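# Place mat cartridge into an empty tray pocket, label up

## Task

Pick up the cartridge lying on the green mat, set it into any unoccupied pocket of the tray that already holds some cartridges, with its label facing upward, and then release it so the gripper is no longer holding it.

## Robot and tools

Robot: two 6-joint arms, left_arm and right_arm, each with a parallel two-finger gripper and a wrist camera (cam_left_wrist, cam_right_wrist, both 504x504 images). Bases in the scene frame: left_arm at (+0.036, +0.264, 0) m, quat_wxyz (+0.999, 0, 0, +0.050); right_arm at (+0.020, -0.366, 0) m, quat_wxyz (+0.999, 0, 0, -0.047).

Scene frame: origin on the tabletop midway between the arms, +x out over the table, +z up, left_arm on the +y side. The names left and right do not correspond to sides of a camera image. Each gripper's fingers point along its own +z and close along its y axis. The reported end_effector_position is the pinch point between the pads, roughly 1 cm short of the fingertips; it can be somewhat wrong, especially far from the base.

Joint order for every row and every per-joint list: waist (joint1), shoulder (joint2), elbow (joint3), wrist pitch (joint4), wrist yaw (joint5), wrist roll (joint6). Stated ranges in rad: waist -2.618 to 3.054, shoulder 0.000 to 3.142, elbow 0.000 to 3.142, wrist pitch -1.571 to 1.571, wrist yaw -1.571 to 1.571, wrist roll -2.094 to 2.094. Actual ends may differ by up to 0.036 rad.

The row (shared by execute_actions and move): one flat list of 14 numbers covering both arms, each in [-1, 1]: left_arm's six joint values then its gripper opening, followed by right_arm's six joints and opening. Both arms must be filled even if only one moves. Joint values are scaled offsets, not poses: 1.0 equals 1.202 rad for the waist, 1.258 shoulder, 1.238 elbow, 2.073 wrist pitch, 2.022 for wrist yaw and for wrist roll. The opening is absolute: +1 fully open, -1 closed.

execute_actions(actions): a list of up to 15 actions; each action is a list of up to 15 rows, one row per 1/30 s control step; if shorter, the last row repeats to fill 15 steps. Joint offsets in every row are measured from the angles the arm had when that action began (for a call's first action, the last angles reported), not from the previous row. An action asking any joint to go more than 0.036 rad beyond its range is rejected for both arms; if the first action fails this, or any action is malformed, nothing in the call runs. An empty list just returns the state and images.

move(target, speed, blocking): target is one row as above, its offsets taken from the Joint positions in the latest result that showed them. All joints move along paths that finish together, so the hand travels on a curve; duration 0.5 to 10 s. speed (rad/s, 0.01 to 2, default 0.5) caps the joint with the largest travel. Moves ignore obstacles and the other arm; faster moves and targets set deeper past a contact push harder. With blocking=false the result comes after 0.5 s while motion continues; then use wait or stop before sending anything else. The extra move: line reports the ending (done, off_target, moving, held, fault), limits=held or limits=none, and each arm's joint farthest from target.

wait(seconds): 0 to 10; arms hold their last command, a running move keeps going. stop(): brakes a running move (needs room; fingers keep moving). zoom_image(camera, region): region [x0, y0, x1, y1] in pixels of that camera's latest image, at most 504x504. read_manual(section): licence texts only. finished_scene(scene): ends the current scene (give its number) and reports success; irreversible.

Result lines: per arm, end_effector_position (m) and end_effector_quat_wxyz; Joint positions and Joint velocities (six joints in rad, rad/s, then finger-pad gap in m, 0.094 when fully open); Joint targets (what joints are currently driven toward); grip_measured on the command scale; step readings of joint angles, with HELD marking steps where an arm's part was held back. Notes such as joint command not followed (clearance check altered targets), joint sent to its limit, MOTOR HOT, FAULT or OVER-TEMPERATURE FAULT may appear.

Motion limits: each step, a joint's target stays within a lead of its measured angle (0.202 waist, 0.258 shoulder, 0.238 elbow, 0.573 wrist pitch, 0.522 wrist yaw and roll, in rad), and targets are scaled back if they would place the gripper over 70 mm from its measured spot, so large moves take several actions. Sending all-zero offsets can let an arm sag; to hold, command back to the desired angles and push further if it still falls short.

Gripping: to hold, command an opening about 0.03 below grip_measured (less for a lighter grip); readings may be off by about 1 mm. Pad force is around 50 to 62 N, lower for very thin parts. The held part may occasionally be tugged, and loose items nudged.

Avoid: dropping the cartridge or anything leaving the table, slamming or shoving hard, arms colliding or pressing each other, and holding loads long enough to overheat motors (90 °C stops an arm for 10 s; 100 °C makes it fall). Open the gripper to release at the end.

Each tool is called after "Emit:" as name(argument=value, ...), one argument or row to a line, values as JSON.

## Session

Emit:
execute_actions(
  actions=[],
)

Scene clock: 0.00 s.
left_arm: end_effector_position=(+0.4464, +0.0768, +0.2351) grip_measured=+1.000 end_effector_quat_wxyz=(-0.166, -0.508, +0.751, -0.389) | right_arm: end_effector_position=(+0.5458, -0.0292, +0.1450) grip_measured=+1.000 end_effector_quat_wxyz=(+0.273, -0.124, +0.859, +0.415)
Joint names: [waist, shoulder, elbow, wrist pitch, wrist yaw, wrist roll]
Joint positions: left_arm=[-0.24   1.941  1.902 -1.162  0.81  -1.49   0.094] | right_arm=[ 0.498  2.303  1.919 -0.283 -0.613  0.421  0.094]
Joint velocities: left_arm=[ 0.002  0.007 -0.002  0.022 -0.007 -0.022  0.   ] | right_arm=[-0.012 -0.022 -0.002  0.022  0.066  0.051  0.   ]
Motor temperatures (°C, as the motors report them): left_arm=[22 22 23 24 23 20] | right_arm=[21 21 23 23 23 24]
Joint targets: left_arm=[-0.240 1.930 1.911 -1.165 0.816 -1.489] | right_arm=[0.498 2.283 1.933 -0.272 -0.618 0.414]

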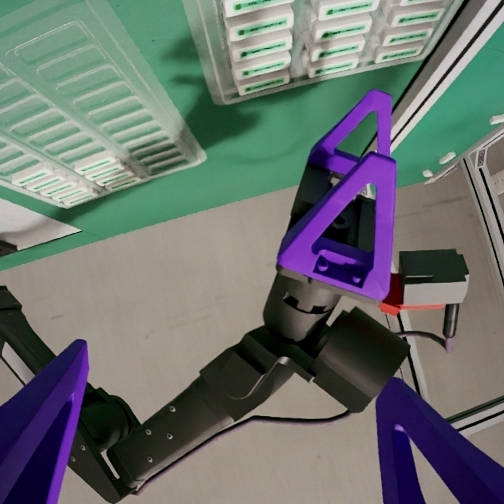

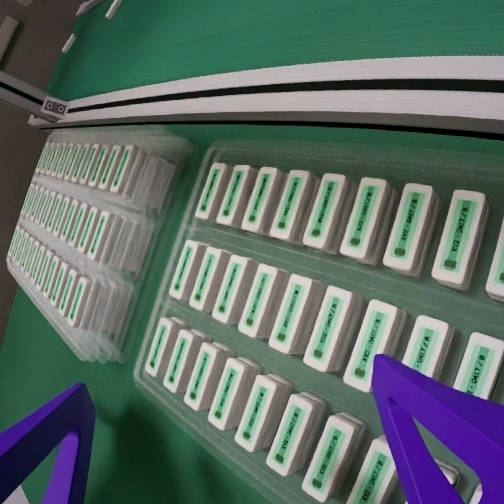

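Emit:
move(
  target=[0.1165,-0.3506,-0.163,-0.163,-0.4006,0.737,1,-0.2895,-0.638,-0.177,-0.587,0.303,-0.208,1],
  speed=0.9,
)

Scene clock: 72.23 s.
left_arm: end_effector_position=(+0.3391, +0.2604, +0.2478) grip_measured=+1.000 end_effector_quat_wxyz=(+0.134, +0.002, +0.991, -0.006) | right_arm: end_effector_position=(+0.3222, -0.3444, +0.2481) grip_measured=+1.000 end_effector_quat_wxyz=(+0.135, -0.028, +0.990, +0.009)
Joint names: [waist, shoulder, elbow, wrist pitch, wrist yaw, wrist roll]
Joint positions: left_arm=[-0.109  1.524  1.714 -1.492  0.011 -0.006  0.094] | right_arm=[ 0.159  1.523  1.713 -1.49  -0.007  0.01   0.094]
Joint velocities: left_arm=[ 0.007 -0.007 -0.007  0.022  0.051 -0.022  0.   ] | right_arm=[ 0.012 -0.002 -0.017  0.007 -0.022 -0.081  0.   ]
Motor temperatures (°C, as the motors report them): left_arm=[22 27 25 25 23 20] | right_arm=[21 29 26 28 24 24]
Joint targets: left_arm=[-0.100 1.500 1.700 -1.500 -0.000 -0.000] | right_arm=[0.150 1.501 1.700 -1.500 -0.000 0.000]
move: off_target (left_arm, right_arm); limits=none; left_arm: farthest joint: the shoulder, 0.024 radians from its target (0.441 radians at the start); right_arm: farthest joint: the shoulder, 0.023 radians from its target (0.803 radians at the start)

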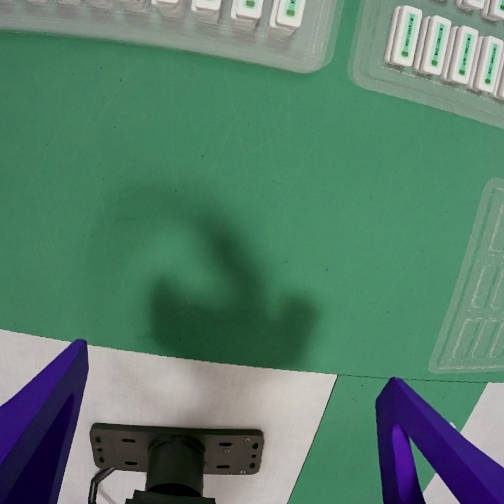

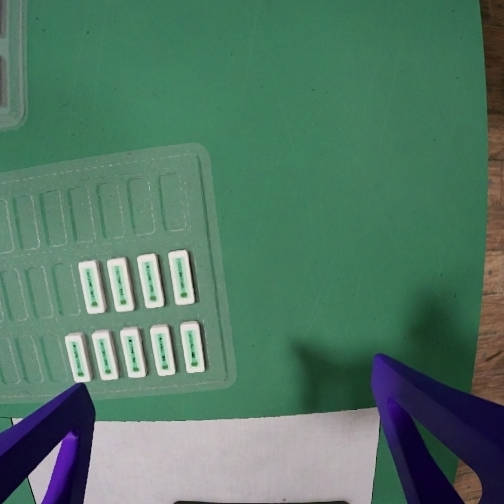

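Emit:
zoom_image(
  camera="cam_left_wrist",
  region=[340, 340, 504, 504],
)

Emit:
zoom_image(
  camera="cam_right_wrist",
  region=[0, 0, 260, 260],
)

Region (340, 340, 504, 504) of cam_left_wrist's 504x504 image, scaled by 3.073, with more detail than that image has.

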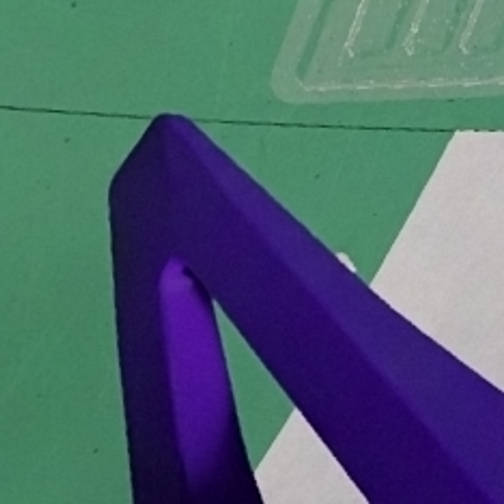

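Region (0, 0, 260, 260) of cam_right_wrist's 504x504 image, scaled by 1.938, with more detail than that image has.

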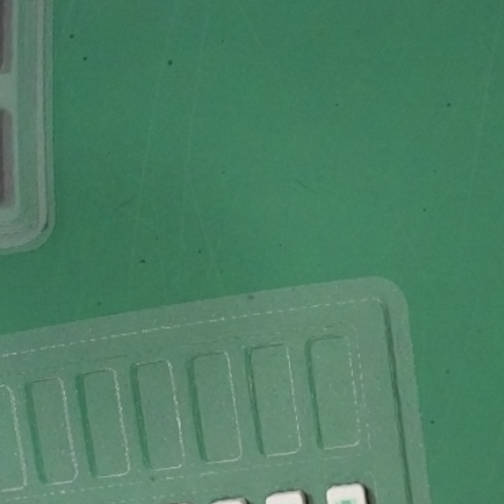

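Emit:
move(
  target=[-0.33,-0.02,-0.01,-0.02,0,0,1,0.0,-0.02,-0.01,0.25,0,0,1],
  speed=0.8,
)

Scene clock: 89.03 s.
left_arm: end_effector_position=(+0.3076, +0.1488, +0.2457) grip_measured=+1.000 end_effector_quat_wxyz=(+0.114, +0.195, +0.974, -0.028) | right_arm: end_effector_position=(+0.4267, -0.3376, +0.3073) grip_measured=+1.000 end_effector_quat_wxyz=(+0.370, -0.027, +0.928, +0.017)
Joint names: [waist, shoulder, elbow, wrist pitch, wrist yaw, wrist roll]
Joint positions: left_arm=[-0.499  1.524  1.714 -1.525  0.01  -0.006  0.094] | right_arm=[ 0.159  1.523  1.713 -1.001 -0.007  0.01   0.094]
Joint velocities: left_arm=[ 0.027  0.007  0.012 -0.081  0.051 -0.051  0.   ] | right_arm=[-0.002 -0.027 -0.007 -0.095 -0.125  0.007  0.   ]
Motor temperatures (°C, as the motors report them): left_arm=[22 25 25 25 23 20] | right_arm=[21 26 25 27 24 24]
Joint targets: left_arm=[-0.505 1.499 1.701 -1.533 0.010 -0.006] | right_arm=[0.159 1.498 1.701 -0.971 -0.007 0.010]
move: off_target (left_arm, right_arm); limits=none; left_arm: farthest joint: the shoulder, 0.026 radians from its target (0.026 radians at the start); right_arm: farthest joint: the wrist pitch, 0.029 radians from its target (0.518 radians at the start)

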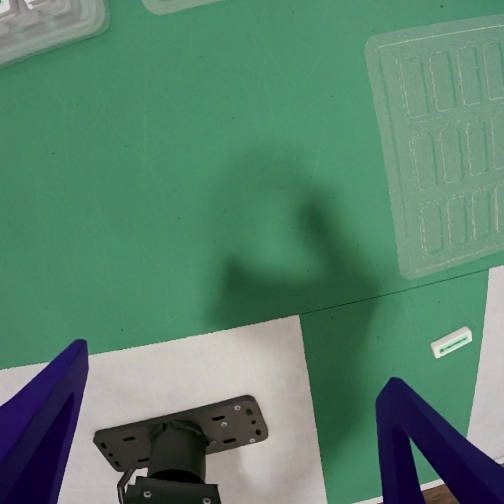

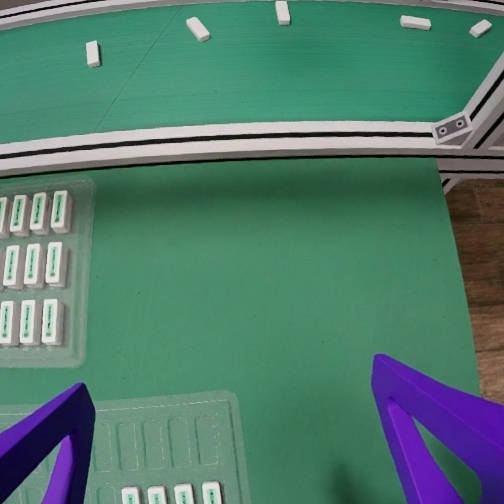

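Emit:
zoom_image(
  camera="cam_left_wrist",
  region=[400, 290, 504, 394],
)

Region (400, 290, 504, 394) of cam_left_wrist's 504x504 image, scaled by 4.846, with more detail than that image has.

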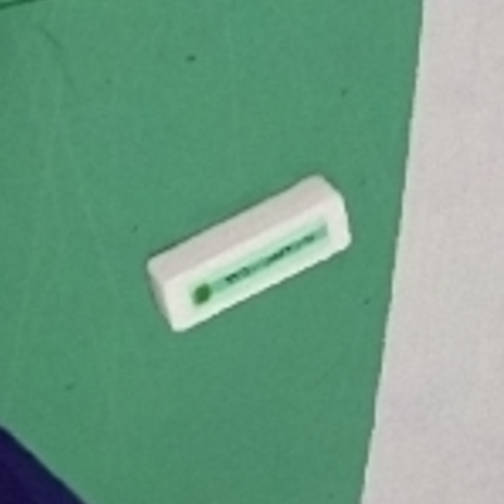

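Emit:
move(
  target=[-0.005,-0.02,-0.01,-0.004,0,0,1,1.0,-0.042,-0.394,-0.153,0.003,-0.005,1],
  speed=0.9,
)

Scene clock: 165.07 s.
left_arm: end_effector_position=(+0.3075, +0.1489, +0.2457) grip_measured=+1.000 end_effector_quat_wxyz=(+0.114, +0.195, +0.974, -0.028) | right_arm: end_effector_position=(+0.0946, -0.1252, +0.1251) grip_measured=+1.000 end_effector_quat_wxyz=(-0.005, -0.587, +0.810, -0.000)
Joint names: [waist, shoulder, elbow, wrist pitch, wrist yaw, wrist roll]
Joint positions: left_arm=[-0.499  1.524  1.714 -1.526  0.01  -0.006  0.094] | right_arm=[ 1.357  1.505  1.231 -1.306 -0.006  0.008  0.094]
Joint velocities: left_arm=[-0.007  0.007  0.002 -0.066  0.007 -0.037  0.   ] | right_arm=[-0.007 -0.007  0.002 -0.051  0.037  0.007  0.   ]
Motor temperatures (°C, as the motors report them): left_arm=[22 25 25 25 23 20] | right_arm=[21 26 25 31 24 24]
Joint targets: left_arm=[-0.505 1.499 1.701 -1.533 0.010 -0.006] | right_arm=[1.361 1.470 1.225 -1.319 -0.001 0.000]
move: off_target (left_arm, right_arm); limits=none; left_arm: farthest joint: the shoulder, 0.026 radians from its target (0.026 radians at the start); right_arm: farthest joint: the shoulder, 0.035 radians from its target (0.053 radians at the start)

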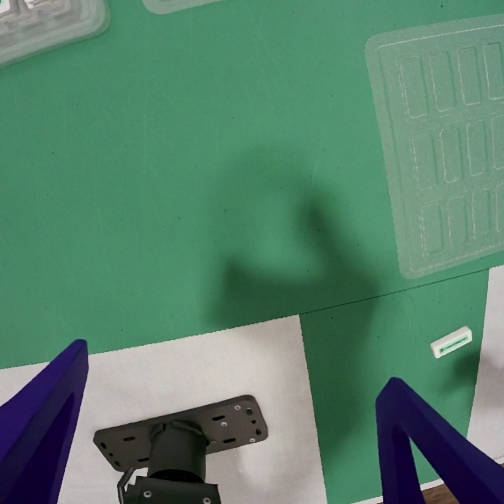

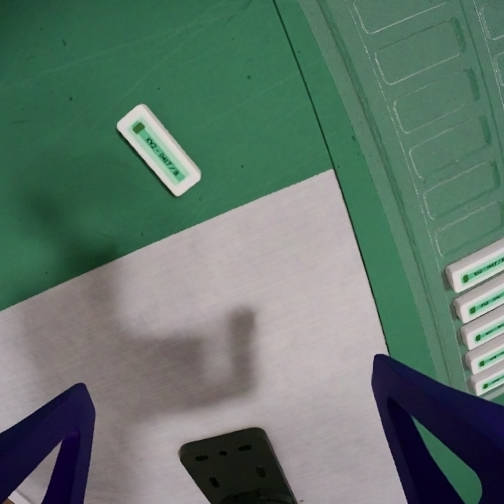

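Emit:
move(
  target=[-0.005,-0.02,-0.01,-0.004,0,0,1,0.079,0.1828,-0.003,0.128,0.003,-0.232,0.0],
  speed=0.6,
)

Scene clock: 271.60 s.
left_arm: end_effector_position=(+0.3073, +0.1489, +0.2456) grip_measured=+1.000 end_effector_quat_wxyz=(+0.113, +0.195, +0.974, -0.028) | right_arm: end_effector_position=(+0.0864, -0.0661, +0.0658) grip_measured=+0.002 end_effector_quat_wxyz=(-0.002, +0.783, -0.622, -0.002)
Joint names: [waist, shoulder, elbow, wrist pitch, wrist yaw, wrist roll]
Joint positions: left_arm=[-0.499  1.524  1.714 -1.526  0.01  -0.006  0.094] | right_arm=[ 1.443  1.732  1.231 -1.064 -0.002 -0.451  0.047]
Joint velocities: left_arm=[ 0.007 -0.002 -0.017  0.007 -0.007  0.022  0.   ] | right_arm=[ 0.012  0.017 -0.012 -0.007  0.007  0.007  0.001]
Motor temperatures (°C, as the motors report them): left_arm=[22 26 25 25 23 20] | right_arm=[21 26 25 27 24 24]
Joint targets: left_arm=[-0.505 1.499 1.701 -1.534 0.010 -0.006] | right_arm=[1.453 1.735 1.227 -1.040 0.000 -0.461]
move: off_target (left_arm, right_arm); limits=none; left_arm: farthest joint: the shoulder, 0.026 radians from its target (0.026 radians at the start); right_arm: farthest joint: the wrist pitch, 0.023 radians from its target (0.265 radians at the start)

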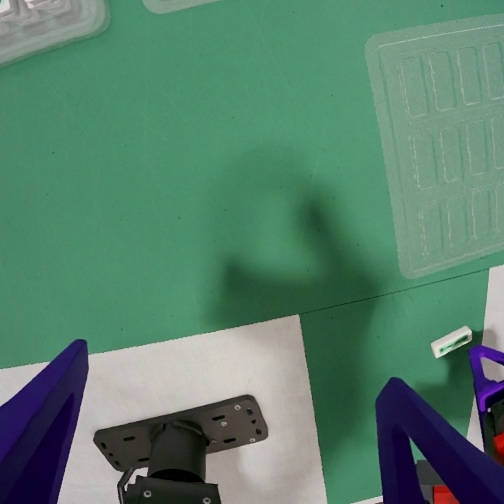

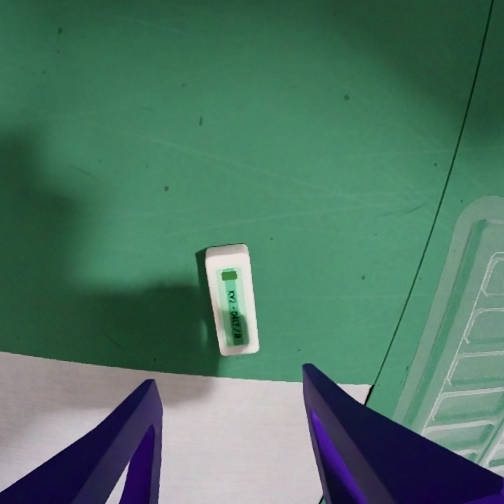

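Emit:
zoom_image(
  camera="cam_right_wrist",
  region=[140, 220, 330, 410],
)

Emit:
zoom_image(
  camera="cam_right_wrist",
  region=[364, 190, 504, 470],
)

Region (140, 220, 330, 410) of cam_right_wrist's 504x504 image, scaled by 2.653, with more detail than that image has.

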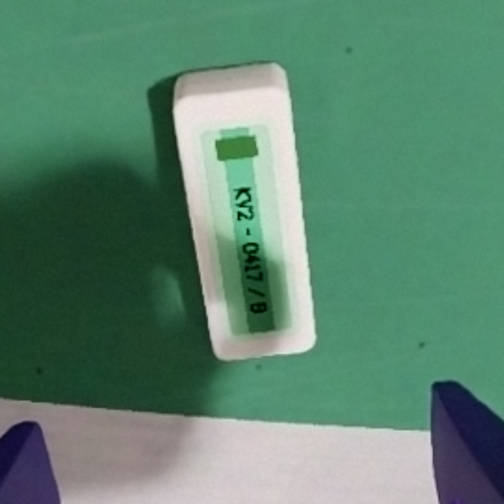

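Region (364, 190, 504, 470) of cam_right_wrist's 504x504 image, scaled by 1.800, with more detail than that image has.

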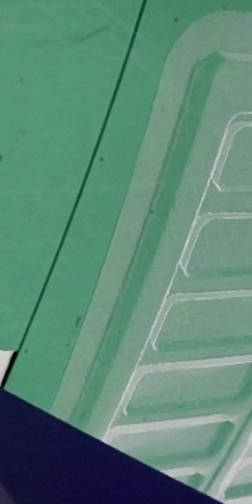

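Emit:
move(
  target=[-0.005,-0.02,-0.01,-0.004,0,0,1,0.0,0.0342,-0.088,0.0767,0.0,0.0,-0.2],
  speed=0.3,
)

Scene clock: 321.77 s.
left_arm: end_effector_position=(+0.3072, +0.1490, +0.2456) grip_measured=+1.000 end_effector_quat_wxyz=(+0.113, +0.195, +0.974, -0.028) | right_arm: end_effector_position=(+0.0858, -0.0690, +0.0305) grip_measured=-0.199 end_effector_quat_wxyz=(-0.000, +0.783, -0.622, -0.001)
Joint names: [waist, shoulder, elbow, wrist pitch, wrist yaw, wrist roll]
Joint positions: left_arm=[-0.499  1.524  1.714 -1.527  0.01  -0.006  0.094] | right_arm=[ 1.443  1.77   1.129 -0.928 -0.002 -0.451  0.038]
Joint velocities: left_arm=[ 0.002 -0.017  0.002 -0.022 -0.007 -0.007  0.   ] | right_arm=[ 0.002 -0.007 -0.007  0.037  0.007 -0.051 -0.001]
Motor temperatures (°C, as the motors report them): left_arm=[22 26 25 25 23 20] | right_arm=[21 26 25 27 24 24]
Joint targets: left_arm=[-0.505 1.499 1.701 -1.535 0.010 -0.006] | right_arm=[1.443 1.775 1.122 -0.905 -0.002 -0.450]
move: off_target (left_arm, right_arm); limits=none; left_arm: farthest joint: the shoulder, 0.026 radians from its target (0.026 radians at the start); right_arm: farthest joint: the wrist pitch, 0.023 radians from its target (0.158 radians at the start)

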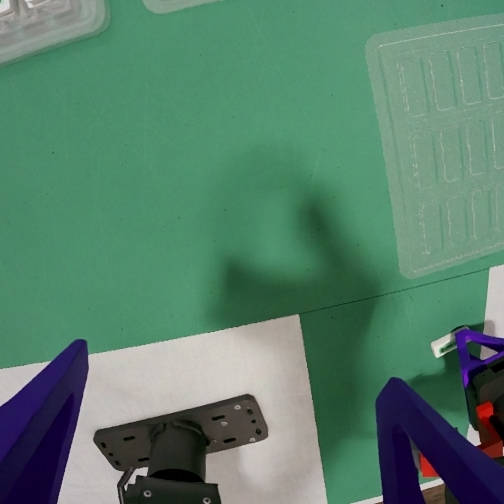

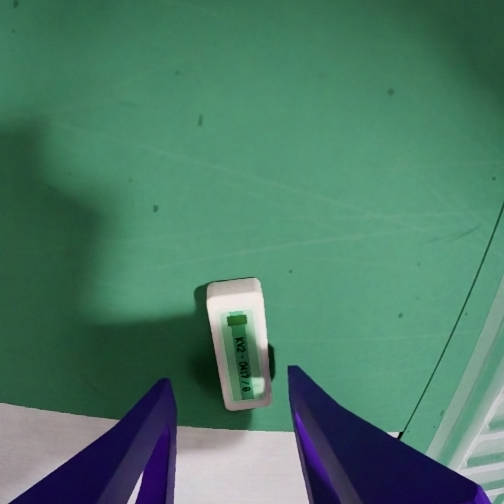

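Emit:
zoom_image(
  camera="cam_right_wrist",
  region=[140, 260, 320, 440],
)

Region (140, 260, 320, 440) of cam_right_wrist's 504x504 image, scaled by 2.800, with more detail than that image has.

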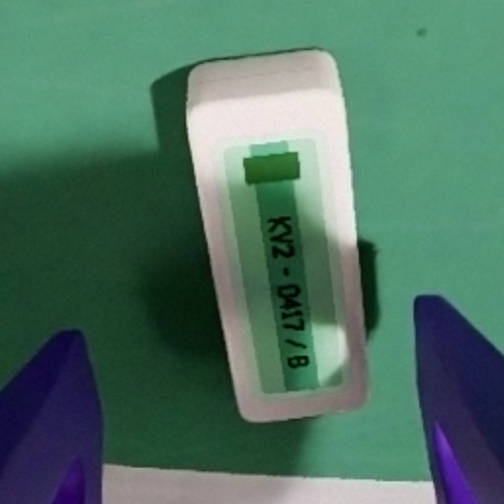

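Emit:
move(
  target=[-0.005,-0.02,-0.01,-0.003,0,0,1,-0.0133,0.0363,-0.0147,0.0357,0.0,0.0,-0.2],
  speed=0.15,
)

Emit:
zoom_image(
  camera="cam_right_wrist",
  region=[140, 280, 320, 460],
)

Emit:
zoom_image(
  camera="cam_left_wrist",
  region=[414, 300, 504, 390],
)

Scene clock: 362.37 s.
left_arm: end_effector_position=(+0.3072, +0.1490, +0.2456) grip_measured=+1.000 end_effector_quat_wxyz=(+0.113, +0.195, +0.974, -0.028) | right_arm: end_effector_position=(+0.0874, -0.0640, +0.0183) grip_measured=-0.199 end_effector_quat_wxyz=(-0.000, +0.782, -0.623, -0.002)
Joint names: [waist, shoulder, elbow, wrist pitch, wrist yaw, wrist roll]
Joint positions: left_arm=[-0.499  1.524  1.714 -1.527  0.01  -0.006  0.094] | right_arm=[ 1.441  1.806  1.121 -0.883 -0.004 -0.451  0.038]
Joint velocities: left_arm=[ 0.007 -0.007 -0.017  0.022 -0.022  0.095  0.   ] | right_arm=[-0.017  0.007 -0.017  0.051 -0.037 -0.007  0.   ]
Motor temperatures (°C, as the motors report them): left_arm=[22 26 25 25 23 20] | right_arm=[21 26 25 26 24 24]
Joint targets: left_arm=[-0.505 1.499 1.701 -1.533 0.010 -0.006] | right_arm=[1.427 1.815 1.110 -0.854 -0.002 -0.451]
move: off_target (left_arm, right_arm); limits=none; left_arm: farthest joint: the shoulder, 0.026 radians from its target (0.026 radians at the start); right_arm: farthest joint: the wrist pitch, 0.029 radians from its target (0.074 radians at the start)

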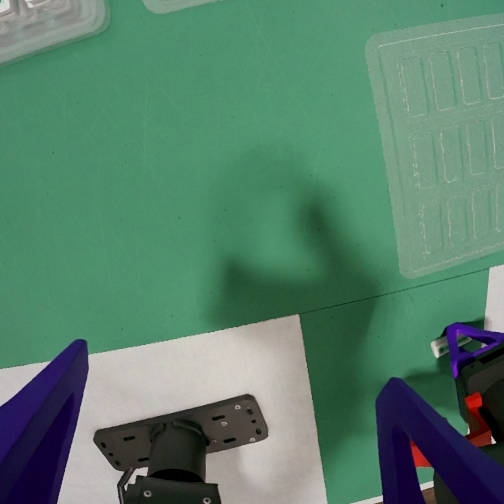

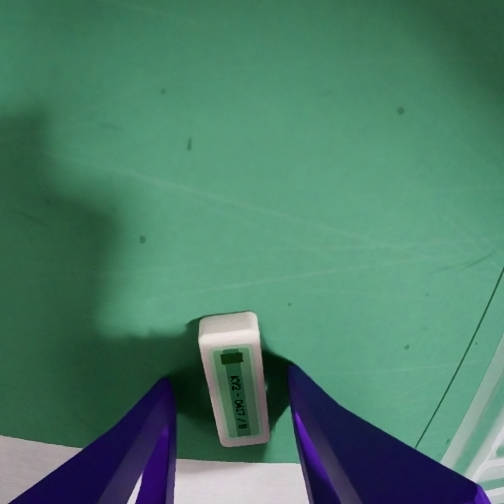

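Region (140, 280, 320, 460) of cam_right_wrist's 504x504 image, scaled by 2.800, with more detail than that image has.

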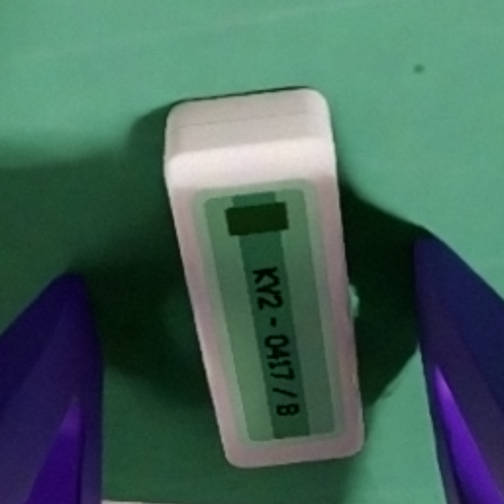

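Region (414, 300, 504, 390) of cam_left_wrist's 504x504 image, scaled by 5.600, with more detail than that image has.

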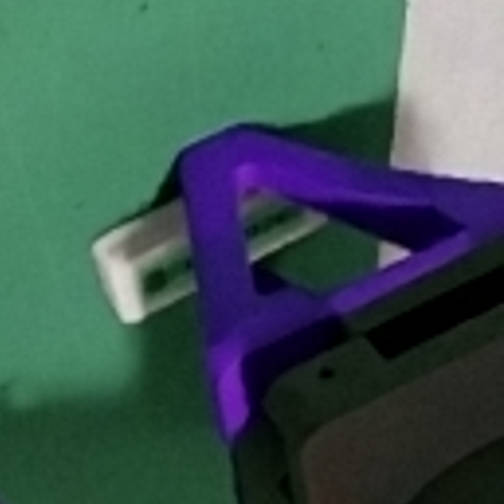

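Emit:
execute_actions(
  actions=[
    [[-0.005,-0.02,-0.01,-0.003,0,0,1,-0.01,0.004,-0.005,0.01,0,0,-0.28],[-0.005,-0.02,-0.01,-0.003,0,0,1,-0.01,0.004,-0.005,0.01,0,0,-0.34],[-0.005,-0.02,-0.01,-0.003,0,0,1,-0.01,0.004,-0.005,0.01,0,0,-0.4],[-0.005,-0.02,-0.01,-0.003,0,0,1,-0.01,0.004,-0.005,0.01,0,0,-0.45],[-0.005,-0.02,-0.01,-0.003,0,0,1,-0.01,0.004,-0.005,0.01,0,0,-0.49],[-0.005,-0.02,-0.01,-0.003,0,0,1,-0.01,0.004,-0.005,0.01,0,0,-0.52],[-0.005,-0.02,-0.01,-0.003,0,0,1,-0.01,0.004,-0.005,0.01,0,0,-0.54],[-0.005,-0.02,-0.01,-0.003,0,0,1,-0.01,0.004,-0.005,0.01,0,0,-0.56],[-0.005,-0.02,-0.01,-0.003,0,0,1,-0.01,0.004,-0.005,0.01,0,0,-0.575],[-0.005,-0.02,-0.01,-0.003,0,0,1,-0.01,0.004,-0.005,0.01,0,0,-0.59],[-0.005,-0.02,-0.01,-0.003,0,0,1,-0.01,0.004,-0.005,0.01,0,0,-0.605],[-0.005,-0.02,-0.01,-0.003,0,0,1,-0.01,0.004,-0.005,0.01,0,0,-0.62],[-0.005,-0.02,-0.01,-0.003,0,0,1,-0.01,0.004,-0.005,0.01,0,0,-0.63],[-0.005,-0.02,-0.01,-0.003,0,0,1,-0.01,0.004,-0.005,0.01,0,0,-0.64],[-0.005,-0.02,-0.01,-0.003,0,0,1,-0.01,0.004,-0.005,0.01,0,0,-0.65]],
  ],
)

Emit:
wait(
  seconds=0.3,
)

Emit:
zoom_image(
  camera="cam_right_wrist",
  region=[140, 280, 320, 460],
)

Scene clock: 384.83 s.
left_arm: end_effector_position=(+0.3072, +0.1490, +0.2456) grip_measured=+1.000 end_effector_quat_wxyz=(+0.113, +0.195, +0.974, -0.028) | right_arm: end_effector_position=(+0.0871, -0.0640, +0.0183) grip_measured=-0.644 end_effector_quat_wxyz=(+0.000, +0.782, -0.623, -0.003)
Joint names: [waist, shoulder, elbow, wrist pitch, wrist yaw, wrist roll]
Joint positions: left_arm=[-0.499  1.524  1.714 -1.527  0.01  -0.006  0.094] | right_arm=[ 1.441  1.806  1.121 -0.883 -0.005 -0.451  0.017]
Joint velocities: left_arm=[-0.002  0.012  0.007 -0.007 -0.022  0.037  0.   ] | right_arm=[ 0.007  0.007 -0.002  0.022 -0.051 -0.007 -0.009]
Motor temperatures (°C, as the motors report them): left_arm=[22 26 25 25 23 20] | right_arm=[21 26 25 26 24 24]
Joint targets: left_arm=[-0.505 1.499 1.701 -1.533 0.010 -0.006] | right_arm=[1.429 1.811 1.115 -0.863 -0.004 -0.451]
Step readings (joint positions):
0: left_arm=[-0.499 1.524 1.714 -1.527 0.010 -0.006] | right_arm=[1.441 1.806 1.121 -0.883 -0.004 -0.451]
1: left_arm=[-0.499 1.524 1.714 -1.527 0.010 -0.006] | right_arm=[1.441 1.806 1.121 -0.883 -0.005 -0.451]
2: left_arm=[-0.499 1.524 1.714 -1.527 0.010 -0.006] | right_arm=[1.441 1.806 1.121 -0.883 -0.005 -0.451]
4: left_arm=[-0.499 1.524 1.714 -1.527 0.010 -0.006] | right_arm=[1.441 1.806 1.121 -0.883 -0.005 -0.451]
8: left_arm=[-0.499 1.524 1.714 -1.527 0.010 -0.006] | right_arm=[1.441 1.806 1.121 -0.883 -0.005 -0.451]
15: Joint positions above

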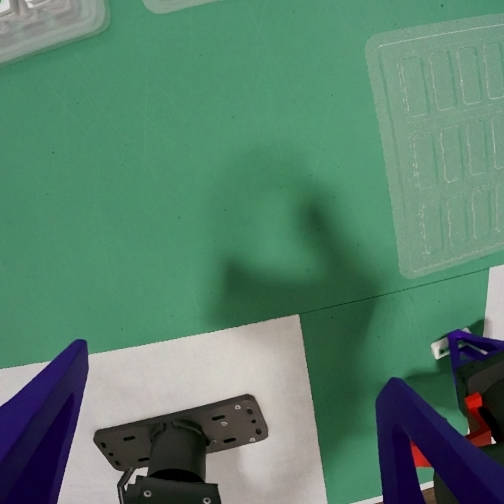

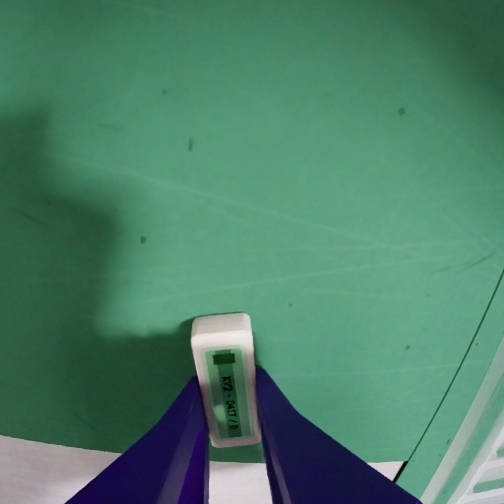

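Scene clock: 385.13 s.
left_arm: end_effector_position=(+0.3072, +0.1490, +0.2456) grip_measured=+1.000 end_effector_quat_wxyz=(+0.113, +0.195, +0.974, -0.028) | right_arm: end_effector_position=(+0.0871, -0.0640, +0.0183) grip_measured=-0.646 end_effector_quat_wxyz=(+0.000, +0.782, -0.623, -0.003)
Joint names: [waist, shoulder, elbow, wrist pitch, wrist yaw, wrist roll]
Joint positions: left_arm=[-0.499  1.524  1.714 -1.527  0.01  -0.006  0.094] | right_arm=[ 1.441  1.806  1.121 -0.883 -0.005 -0.451  0.017]
Joint velocities: left_arm=[-0.007 -0.017  0.007  0.022 -0.081 -0.066  0.   ] | right_arm=[-0.017 -0.007  0.012 -0.081 -0.066 -0.007 -0.   ]
Motor temperatures (°C, as the motors report them): left_arm=[22 26 25 25 23 20] | right_arm=[21 26 25 26 24 24]
Joint targets: left_arm=[-0.505 1.499 1.701 -1.533 0.010 -0.006] | right_arm=[1.429 1.811 1.115 -0.863 -0.004 -0.451]
wait: 0.30 s; at rest by 0.17 s

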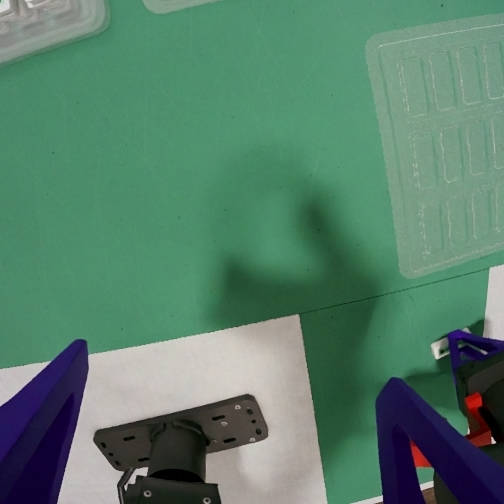

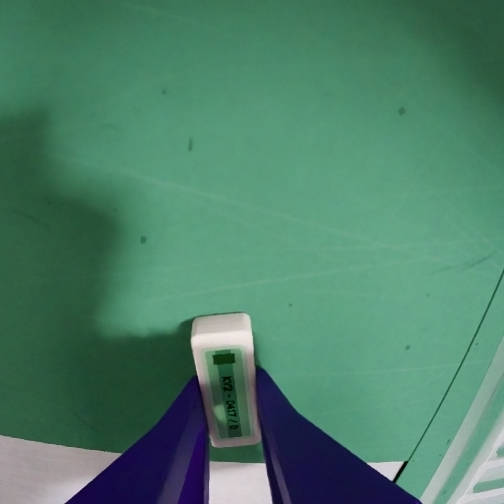

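Region (140, 280, 320, 460) of cam_right_wrist's 504x504 image, scaled by 2.800, with more detail than that image has.

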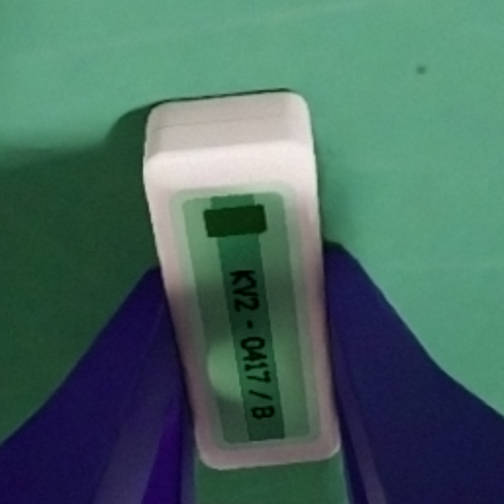

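Emit:
zoom_image(
  camera="cam_left_wrist",
  region=[424, 315, 484, 375],
)

Region (424, 315, 484, 375) of cam_left_wrist's 504x504 image, scaled by 8.400, with more detail than that image has.

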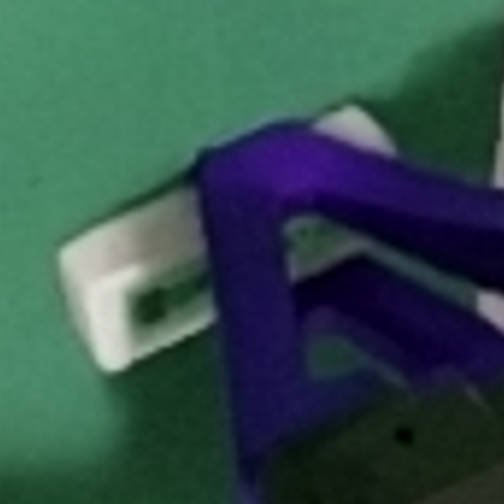

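Emit:
execute_actions(
  actions=[
    [[-0.005,-0.02,-0.01,-0.003,0,0,1,0,0,0,0,0,0,-0.6],[-0.005,-0.02,-0.01,-0.003,0,0,1,0,0,0.005,0,0,0,-0.55],[-0.005,-0.02,-0.01,-0.003,0,0,1,0,0,0.01,0,0,0,-0.5],[-0.005,-0.02,-0.01,-0.003,0,0,1,0.002,0,0.015,0,0,0,-0.48],[-0.005,-0.02,-0.01,-0.003,0,0,1,0.004,0,0.02,-0.002,0,0,-0.48],[-0.005,-0.02,-0.01,-0.003,0,0,1,0.006,0.002,0.024,-0.004,0,0,-0.48],[-0.005,-0.02,-0.01,-0.003,0,0,1,0.008,0.004,0.028,-0.006,0,0,-0.48],[-0.005,-0.02,-0.01,-0.003,0,0,1,0.01,0.006,0.032,-0.008,0,0,-0.48],[-0.005,-0.02,-0.01,-0.003,0,0,1,0.012,0.008,0.036,-0.01,0,0,-0.48],[-0.005,-0.02,-0.01,-0.003,0,0,1,0.013,0.01,0.04,-0.012,0,0,-0.48],[-0.005,-0.02,-0.01,-0.003,0,0,1,0.014,0.012,0.043,-0.013,0,0,-0.48],[-0.005,-0.02,-0.01,-0.003,0,0,1,0.015,0.014,0.046,-0.014,0,0,-0.48],[-0.005,-0.02,-0.01,-0.003,0,0,1,0.016,0.016,0.048,-0.015,0,0,-0.48],[-0.005,-0.02,-0.01,-0.003,0,0,1,0.017,0.0175,0.05,-0.016,0,0,-0.48],[-0.005,-0.02,-0.01,-0.003,0,0,1,0.017,0.0186,0.05,-0.016,0,0,-0.48]],
  ],
)

Emit:
wait(
  seconds=0.5,
)

Scene clock: 436.27 s.
left_arm: end_effector_position=(+0.3072, +0.1490, +0.2456) grip_measured=+1.000 end_effector_quat_wxyz=(+0.113, +0.195, +0.974, -0.028) | right_arm: end_effector_position=(+0.0877, -0.0563, +0.0251) grip_measured=-0.481 end_effector_quat_wxyz=(-0.009, +0.784, -0.620, -0.004)
Joint names: [waist, shoulder, elbow, wrist pitch, wrist yaw, wrist roll]
Joint positions: left_arm=[-0.499  1.524  1.714 -1.527  0.01  -0.006  0.094] | right_arm=[ 1.447  1.807  1.152 -0.896 -0.    -0.451  0.024]
Joint velocities: left_arm=[-0.017  0.012 -0.017  0.066 -0.022 -0.066  0.   ] | right_arm=[ 0.037  0.032  0.11  -0.051 -0.037 -0.037  0.   ]
Motor temperatures (°C, as the motors report them): left_arm=[22 27 25 25 23 20] | right_arm=[21 26 25 26 24 24]
Joint targets: left_arm=[-0.505 1.499 1.701 -1.533 0.010 -0.006] | right_arm=[1.461 1.830 1.183 -0.917 -0.005 -0.451]
Step readings (joint positions):
0: left_arm=[-0.499 1.524 1.714 -1.527 0.010 -0.006] | right_arm=[1.441 1.806 1.121 -0.883 -0.005 -0.451]
1: left_arm=[-0.499 1.524 1.714 -1.527 0.010 -0.006] | right_arm=[1.441 1.806 1.121 -0.883 -0.005 -0.451]
2: left_arm=[-0.499 1.524 1.714 -1.527 0.010 -0.006] | right_arm=[1.441 1.806 1.121 -0.883 -0.004 -0.451]
4: left_arm=[-0.499 1.524 1.714 -1.527 0.010 -0.006] | right_arm=[1.441 1.806 1.121 -0.883 -0.001 -0.451]
8: left_arm=[-0.499 1.524 1.714 -1.527 0.010 -0.006] | right_arm=[1.441 1.806 1.124 -0.885 -0.000 -0.451]
15: Joint positions above

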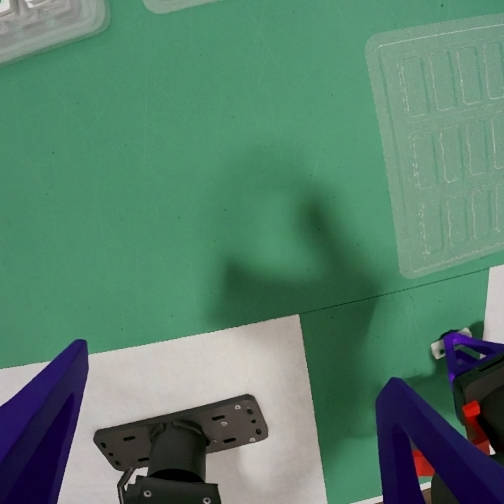

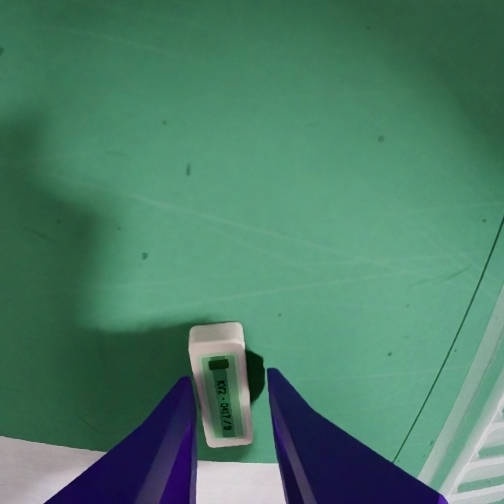

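Scene clock: 436.77 s.
left_arm: end_effector_position=(+0.3072, +0.1490, +0.2456) grip_measured=+1.000 end_effector_quat_wxyz=(+0.113, +0.195, +0.974, -0.028) | right_arm: end_effector_position=(+0.0864, -0.0577, +0.0217) grip_measured=-0.481 end_effector_quat_wxyz=(-0.001, +0.785, -0.619, -0.000)
Joint names: [waist, shoulder, elbow, wrist pitch, wrist yaw, wrist roll]
Joint positions: left_arm=[-0.499  1.524  1.714 -1.527  0.01  -0.006  0.094] | right_arm=[ 1.45   1.822  1.156 -0.903 -0.    -0.451  0.024]
Joint velocities: left_arm=[-0.017  0.002 -0.017 -0.095  0.007  0.066  0.   ] | right_arm=[-0.007 -0.027 -0.017 -0.037  0.022  0.037 -0.   ]
Motor temperatures (°C, as the motors report them): left_arm=[22 27 25 25 23 20] | right_arm=[21 26 25 26 24 24]
Joint targets: left_arm=[-0.505 1.499 1.701 -1.533 0.010 -0.006] | right_arm=[1.461 1.830 1.183 -0.917 -0.005 -0.451]
wait: 0.50 s; at rest by 0.40 s

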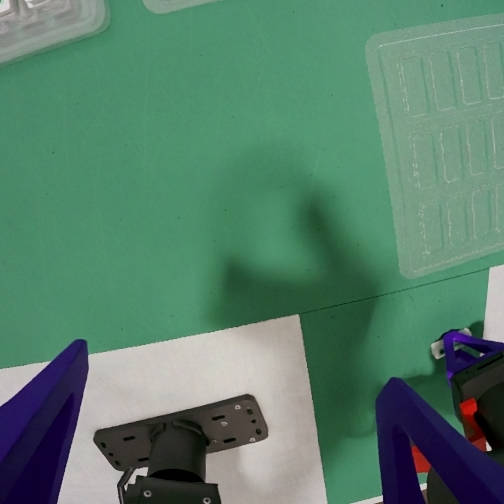

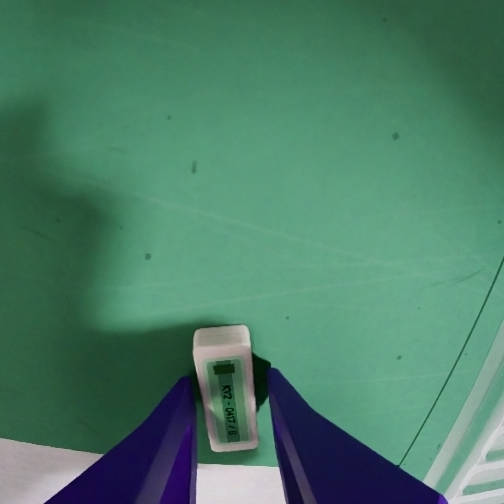

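Good: ee is at z=0.0217. Closing the gripper.

Emit:
execute_actions(
  actions=[
    [[-0.005,-0.02,-0.01,-0.003,0,0,1,0.005,0.002,0.018,-0.002,0,0,-0.52],[-0.005,-0.02,-0.01,-0.003,0,0,1,0.005,0.002,0.018,-0.002,0,0,-0.55],[-0.005,-0.02,-0.01,-0.003,0,0,1,0.005,0.002,0.018,-0.002,0,0,-0.57],[-0.005,-0.02,-0.01,-0.003,0,0,1,0.005,0.002,0.018,-0.002,0,0,-0.59],[-0.005,-0.02,-0.01,-0.003,0,0,1,0.005,0.002,0.018,-0.002,0,0,-0.605],[-0.005,-0.02,-0.01,-0.003,0,0,1,0.005,0.002,0.018,-0.002,0,0,-0.62],[-0.005,-0.02,-0.01,-0.003,0,0,1,0.005,0.002,0.018,-0.002,0,0,-0.63],[-0.005,-0.02,-0.01,-0.003,0,0,1,0.005,0.002,0.018,-0.002,0,0,-0.64],[-0.005,-0.02,-0.01,-0.003,0,0,1,0.005,0.002,0.018,-0.002,0,0,-0.65],[-0.005,-0.02,-0.01,-0.003,0,0,1,0.005,0.002,0.018,-0.002,0,0,-0.66],[-0.005,-0.02,-0.01,-0.003,0,0,1,0.005,0.002,0.018,-0.002,0,0,-0.67],[-0.005,-0.02,-0.01,-0.003,0,0,1,0.005,0.002,0.018,-0.002,0,0,-0.68]],
  ],
)

Emit:
zoom_image(
  camera="cam_left_wrist",
  region=[424, 315, 484, 375],
)

Emit:
zoom_image(
  camera="cam_right_wrist",
  region=[140, 290, 320, 470],
)

Scene clock: 451.27 s.
left_arm: end_effector_position=(+0.3072, +0.1490, +0.2456) grip_measured=+1.000 end_effector_quat_wxyz=(+0.113, +0.195, +0.974, -0.028) | right_arm: end_effector_position=(+0.0864, -0.0577, +0.0217) grip_measured=-0.667 end_effector_quat_wxyz=(-0.001, +0.785, -0.619, -0.000)
Joint names: [waist, shoulder, elbow, wrist pitch, wrist yaw, wrist roll]
Joint positions: left_arm=[-0.499  1.524  1.714 -1.527  0.01  -0.006  0.094] | right_arm=[ 1.45   1.822  1.156 -0.903 -0.    -0.451  0.016]
Joint velocities: left_arm=[ 0.007 -0.002 -0.002 -0.051  0.007  0.022  0.   ] | right_arm=[ 0.007 -0.002  0.002  0.007 -0.022  0.037 -0.   ]
Motor temperatures (°C, as the motors report them): left_arm=[22 27 25 25 23 20] | right_arm=[21 26 26 26 24 24]
Joint targets: left_arm=[-0.505 1.499 1.701 -1.533 0.010 -0.006] | right_arm=[1.456 1.825 1.179 -0.907 -0.000 -0.451]
Step readings (joint positions):
0: left_arm=[-0.499 1.524 1.714 -1.527 0.010 -0.006] | right_arm=[1.450 1.822 1.156 -0.903 -0.000 -0.451]
1: left_arm=[-0.499 1.524 1.714 -1.527 0.010 -0.006] | right_arm=[1.450 1.822 1.156 -0.903 -0.000 -0.451]
2: left_arm=[-0.499 1.524 1.714 -1.527 0.010 -0.006] | right_arm=[1.450 1.822 1.156 -0.903 -0.000 -0.451]
4: left_arm=[-0.499 1.524 1.714 -1.527 0.010 -0.006] | right_arm=[1.450 1.822 1.156 -0.903 -0.000 -0.451]
8: left_arm=[-0.499 1.524 1.714 -1.527 0.010 -0.006] | right_arm=[1.450 1.822 1.156 -0.903 -0.000 -0.451]
15: Joint positions above

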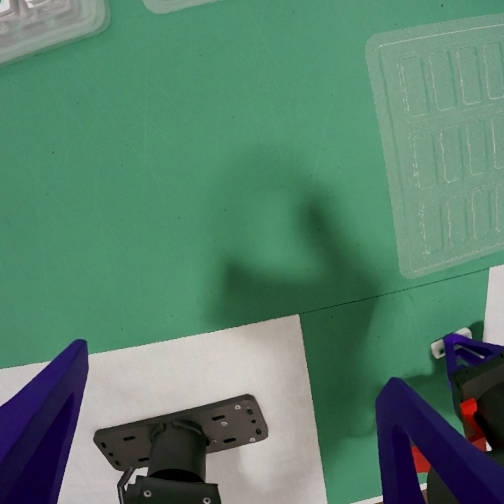

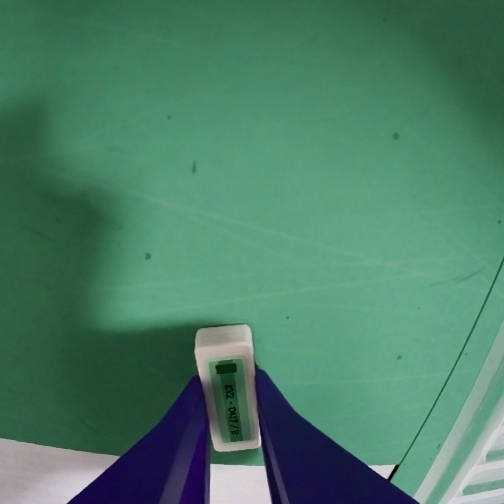

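Region (424, 315, 484, 375) of cam_left_wrist's 504x504 image, scaled by 8.400, with more detail than that image has.

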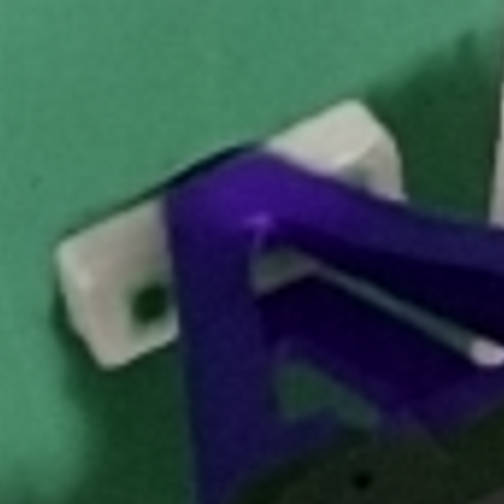

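Region (140, 290, 320, 470) of cam_right_wrist's 504x504 image, scaled by 2.800, with more detail than that image has.

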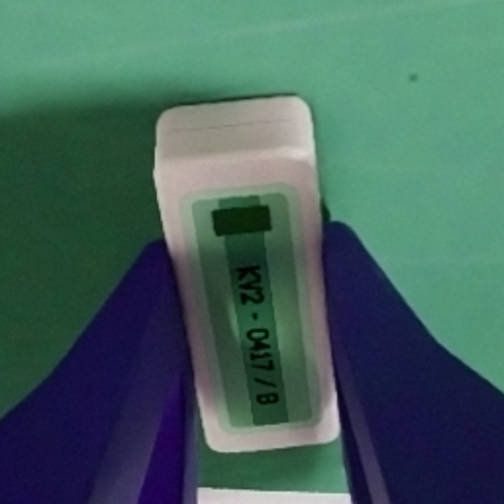

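Emit:
move(
  target=[-0.005,-0.02,-0.01,-0.003,0,0,1,0.0,-0.065,0.100,-0.0786,0.0,0.0,-0.705],
  speed=0.2,
)

Emit:
zoom_image(
  camera="cam_right_wrist",
  region=[140, 290, 320, 470],
)

Scene clock: 499.97 s.
left_arm: end_effector_position=(+0.3072, +0.1490, +0.2456) grip_measured=+1.000 end_effector_quat_wxyz=(+0.113, +0.195, +0.974, -0.028) | right_arm: end_effector_position=(+0.0861, -0.0588, +0.0589) grip_measured=-0.681 end_effector_quat_wxyz=(+0.001, +0.785, -0.619, +0.000)
Joint names: [waist, shoulder, elbow, wrist pitch, wrist yaw, wrist roll]
Joint positions: left_arm=[-0.499  1.524  1.714 -1.527  0.01  -0.006  0.094] | right_arm=[ 1.45   1.773  1.252 -1.052 -0.    -0.451  0.015]
Joint velocities: left_arm=[-0.007 -0.002 -0.002 -0.007 -0.007 -0.007  0.   ] | right_arm=[ 0.007 -0.002  0.007 -0.066 -0.051  0.022 -0.001]
Motor temperatures (°C, as the motors report them): left_arm=[22 27 25 25 23 20] | right_arm=[21 26 26 26 24 24]
Joint targets: left_arm=[-0.505 1.499 1.701 -1.533 0.010 -0.006] | right_arm=[1.450 1.740 1.280 -1.066 -0.000 -0.451]
move: off_target (left_arm, right_arm); limits=none; left_arm: farthest joint: the shoulder, 0.026 radians from its target (0.026 radians at the start); right_arm: farthest joint: the shoulder, 0.033 radians from its target (0.082 radians at the start)

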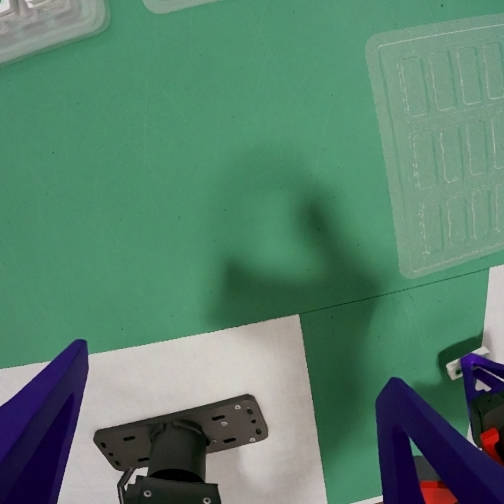

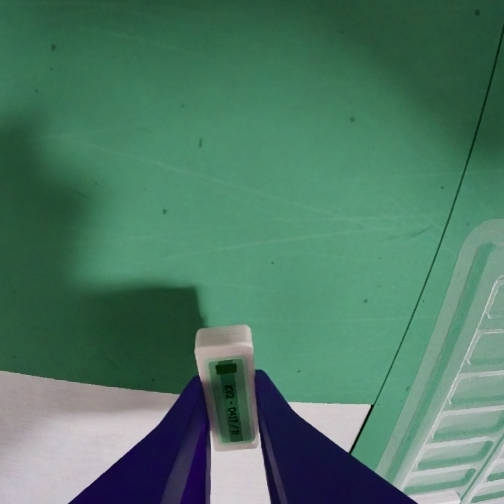

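Region (140, 290, 320, 470) of cam_right_wrist's 504x504 image, scaled by 2.800, with more detail than that image has.

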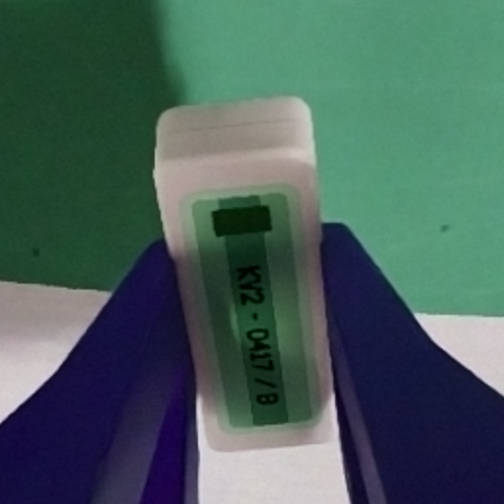

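Emit:
move(
  target=[-0.005,-0.02,-0.01,-0.003,0,0,-0.5,-0.311,0.1113,0.1834,-0.0357,0.0,0.678,-0.71],
  speed=0.9,
)

Scene clock: 515.13 s.
left_arm: end_effector_position=(+0.3072, +0.1490, +0.2456) grip_measured=-0.499 end_effector_quat_wxyz=(+0.113, +0.195, +0.974, -0.028) | right_arm: end_effector_position=(+0.2134, -0.0700, +0.0653) grip_measured=-0.681 end_effector_quat_wxyz=(+0.000, -0.040, +0.999, +0.003)
Joint names: [waist, shoulder, elbow, wrist pitch, wrist yaw, wrist roll]
Joint positions: left_arm=[-0.499  1.524  1.714 -1.527  0.01  -0.006  0.024] | right_arm=[ 1.083  1.905  1.448 -1.11  -0.003  0.909  0.015]
Joint velocities: left_arm=[ 0.007  0.002 -0.007  0.081 -0.022 -0.037 -0.001] | right_arm=[ 0.002 -0.002  0.007 -0.022  0.066 -0.051  0.   ]
Motor temperatures (°C, as the motors report them): left_arm=[22 27 25 25 23 20] | right_arm=[21 27 27 25 24 24]
Joint targets: left_arm=[-0.505 1.499 1.701 -1.533 0.010 -0.006] | right_arm=[1.076 1.913 1.479 -1.126 -0.000 0.920]
move: off_target (left_arm, right_arm); limits=none; left_arm: farthest joint: the shoulder, 0.026 radians from its target (0.026 radians at the start); right_arm: farthest joint: the elbow, 0.031 radians from its target (0.227 radians at the start)

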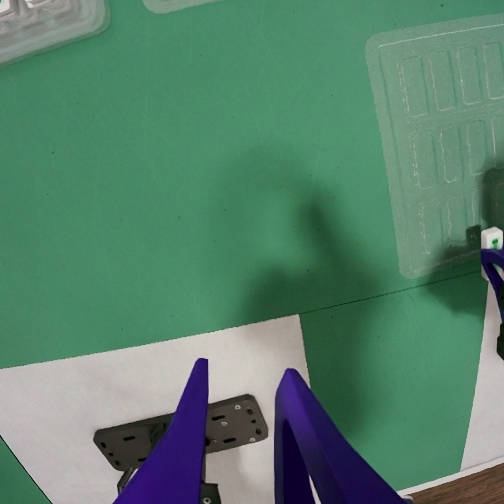

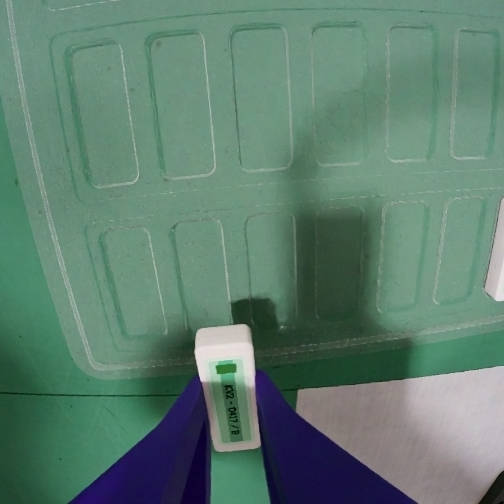

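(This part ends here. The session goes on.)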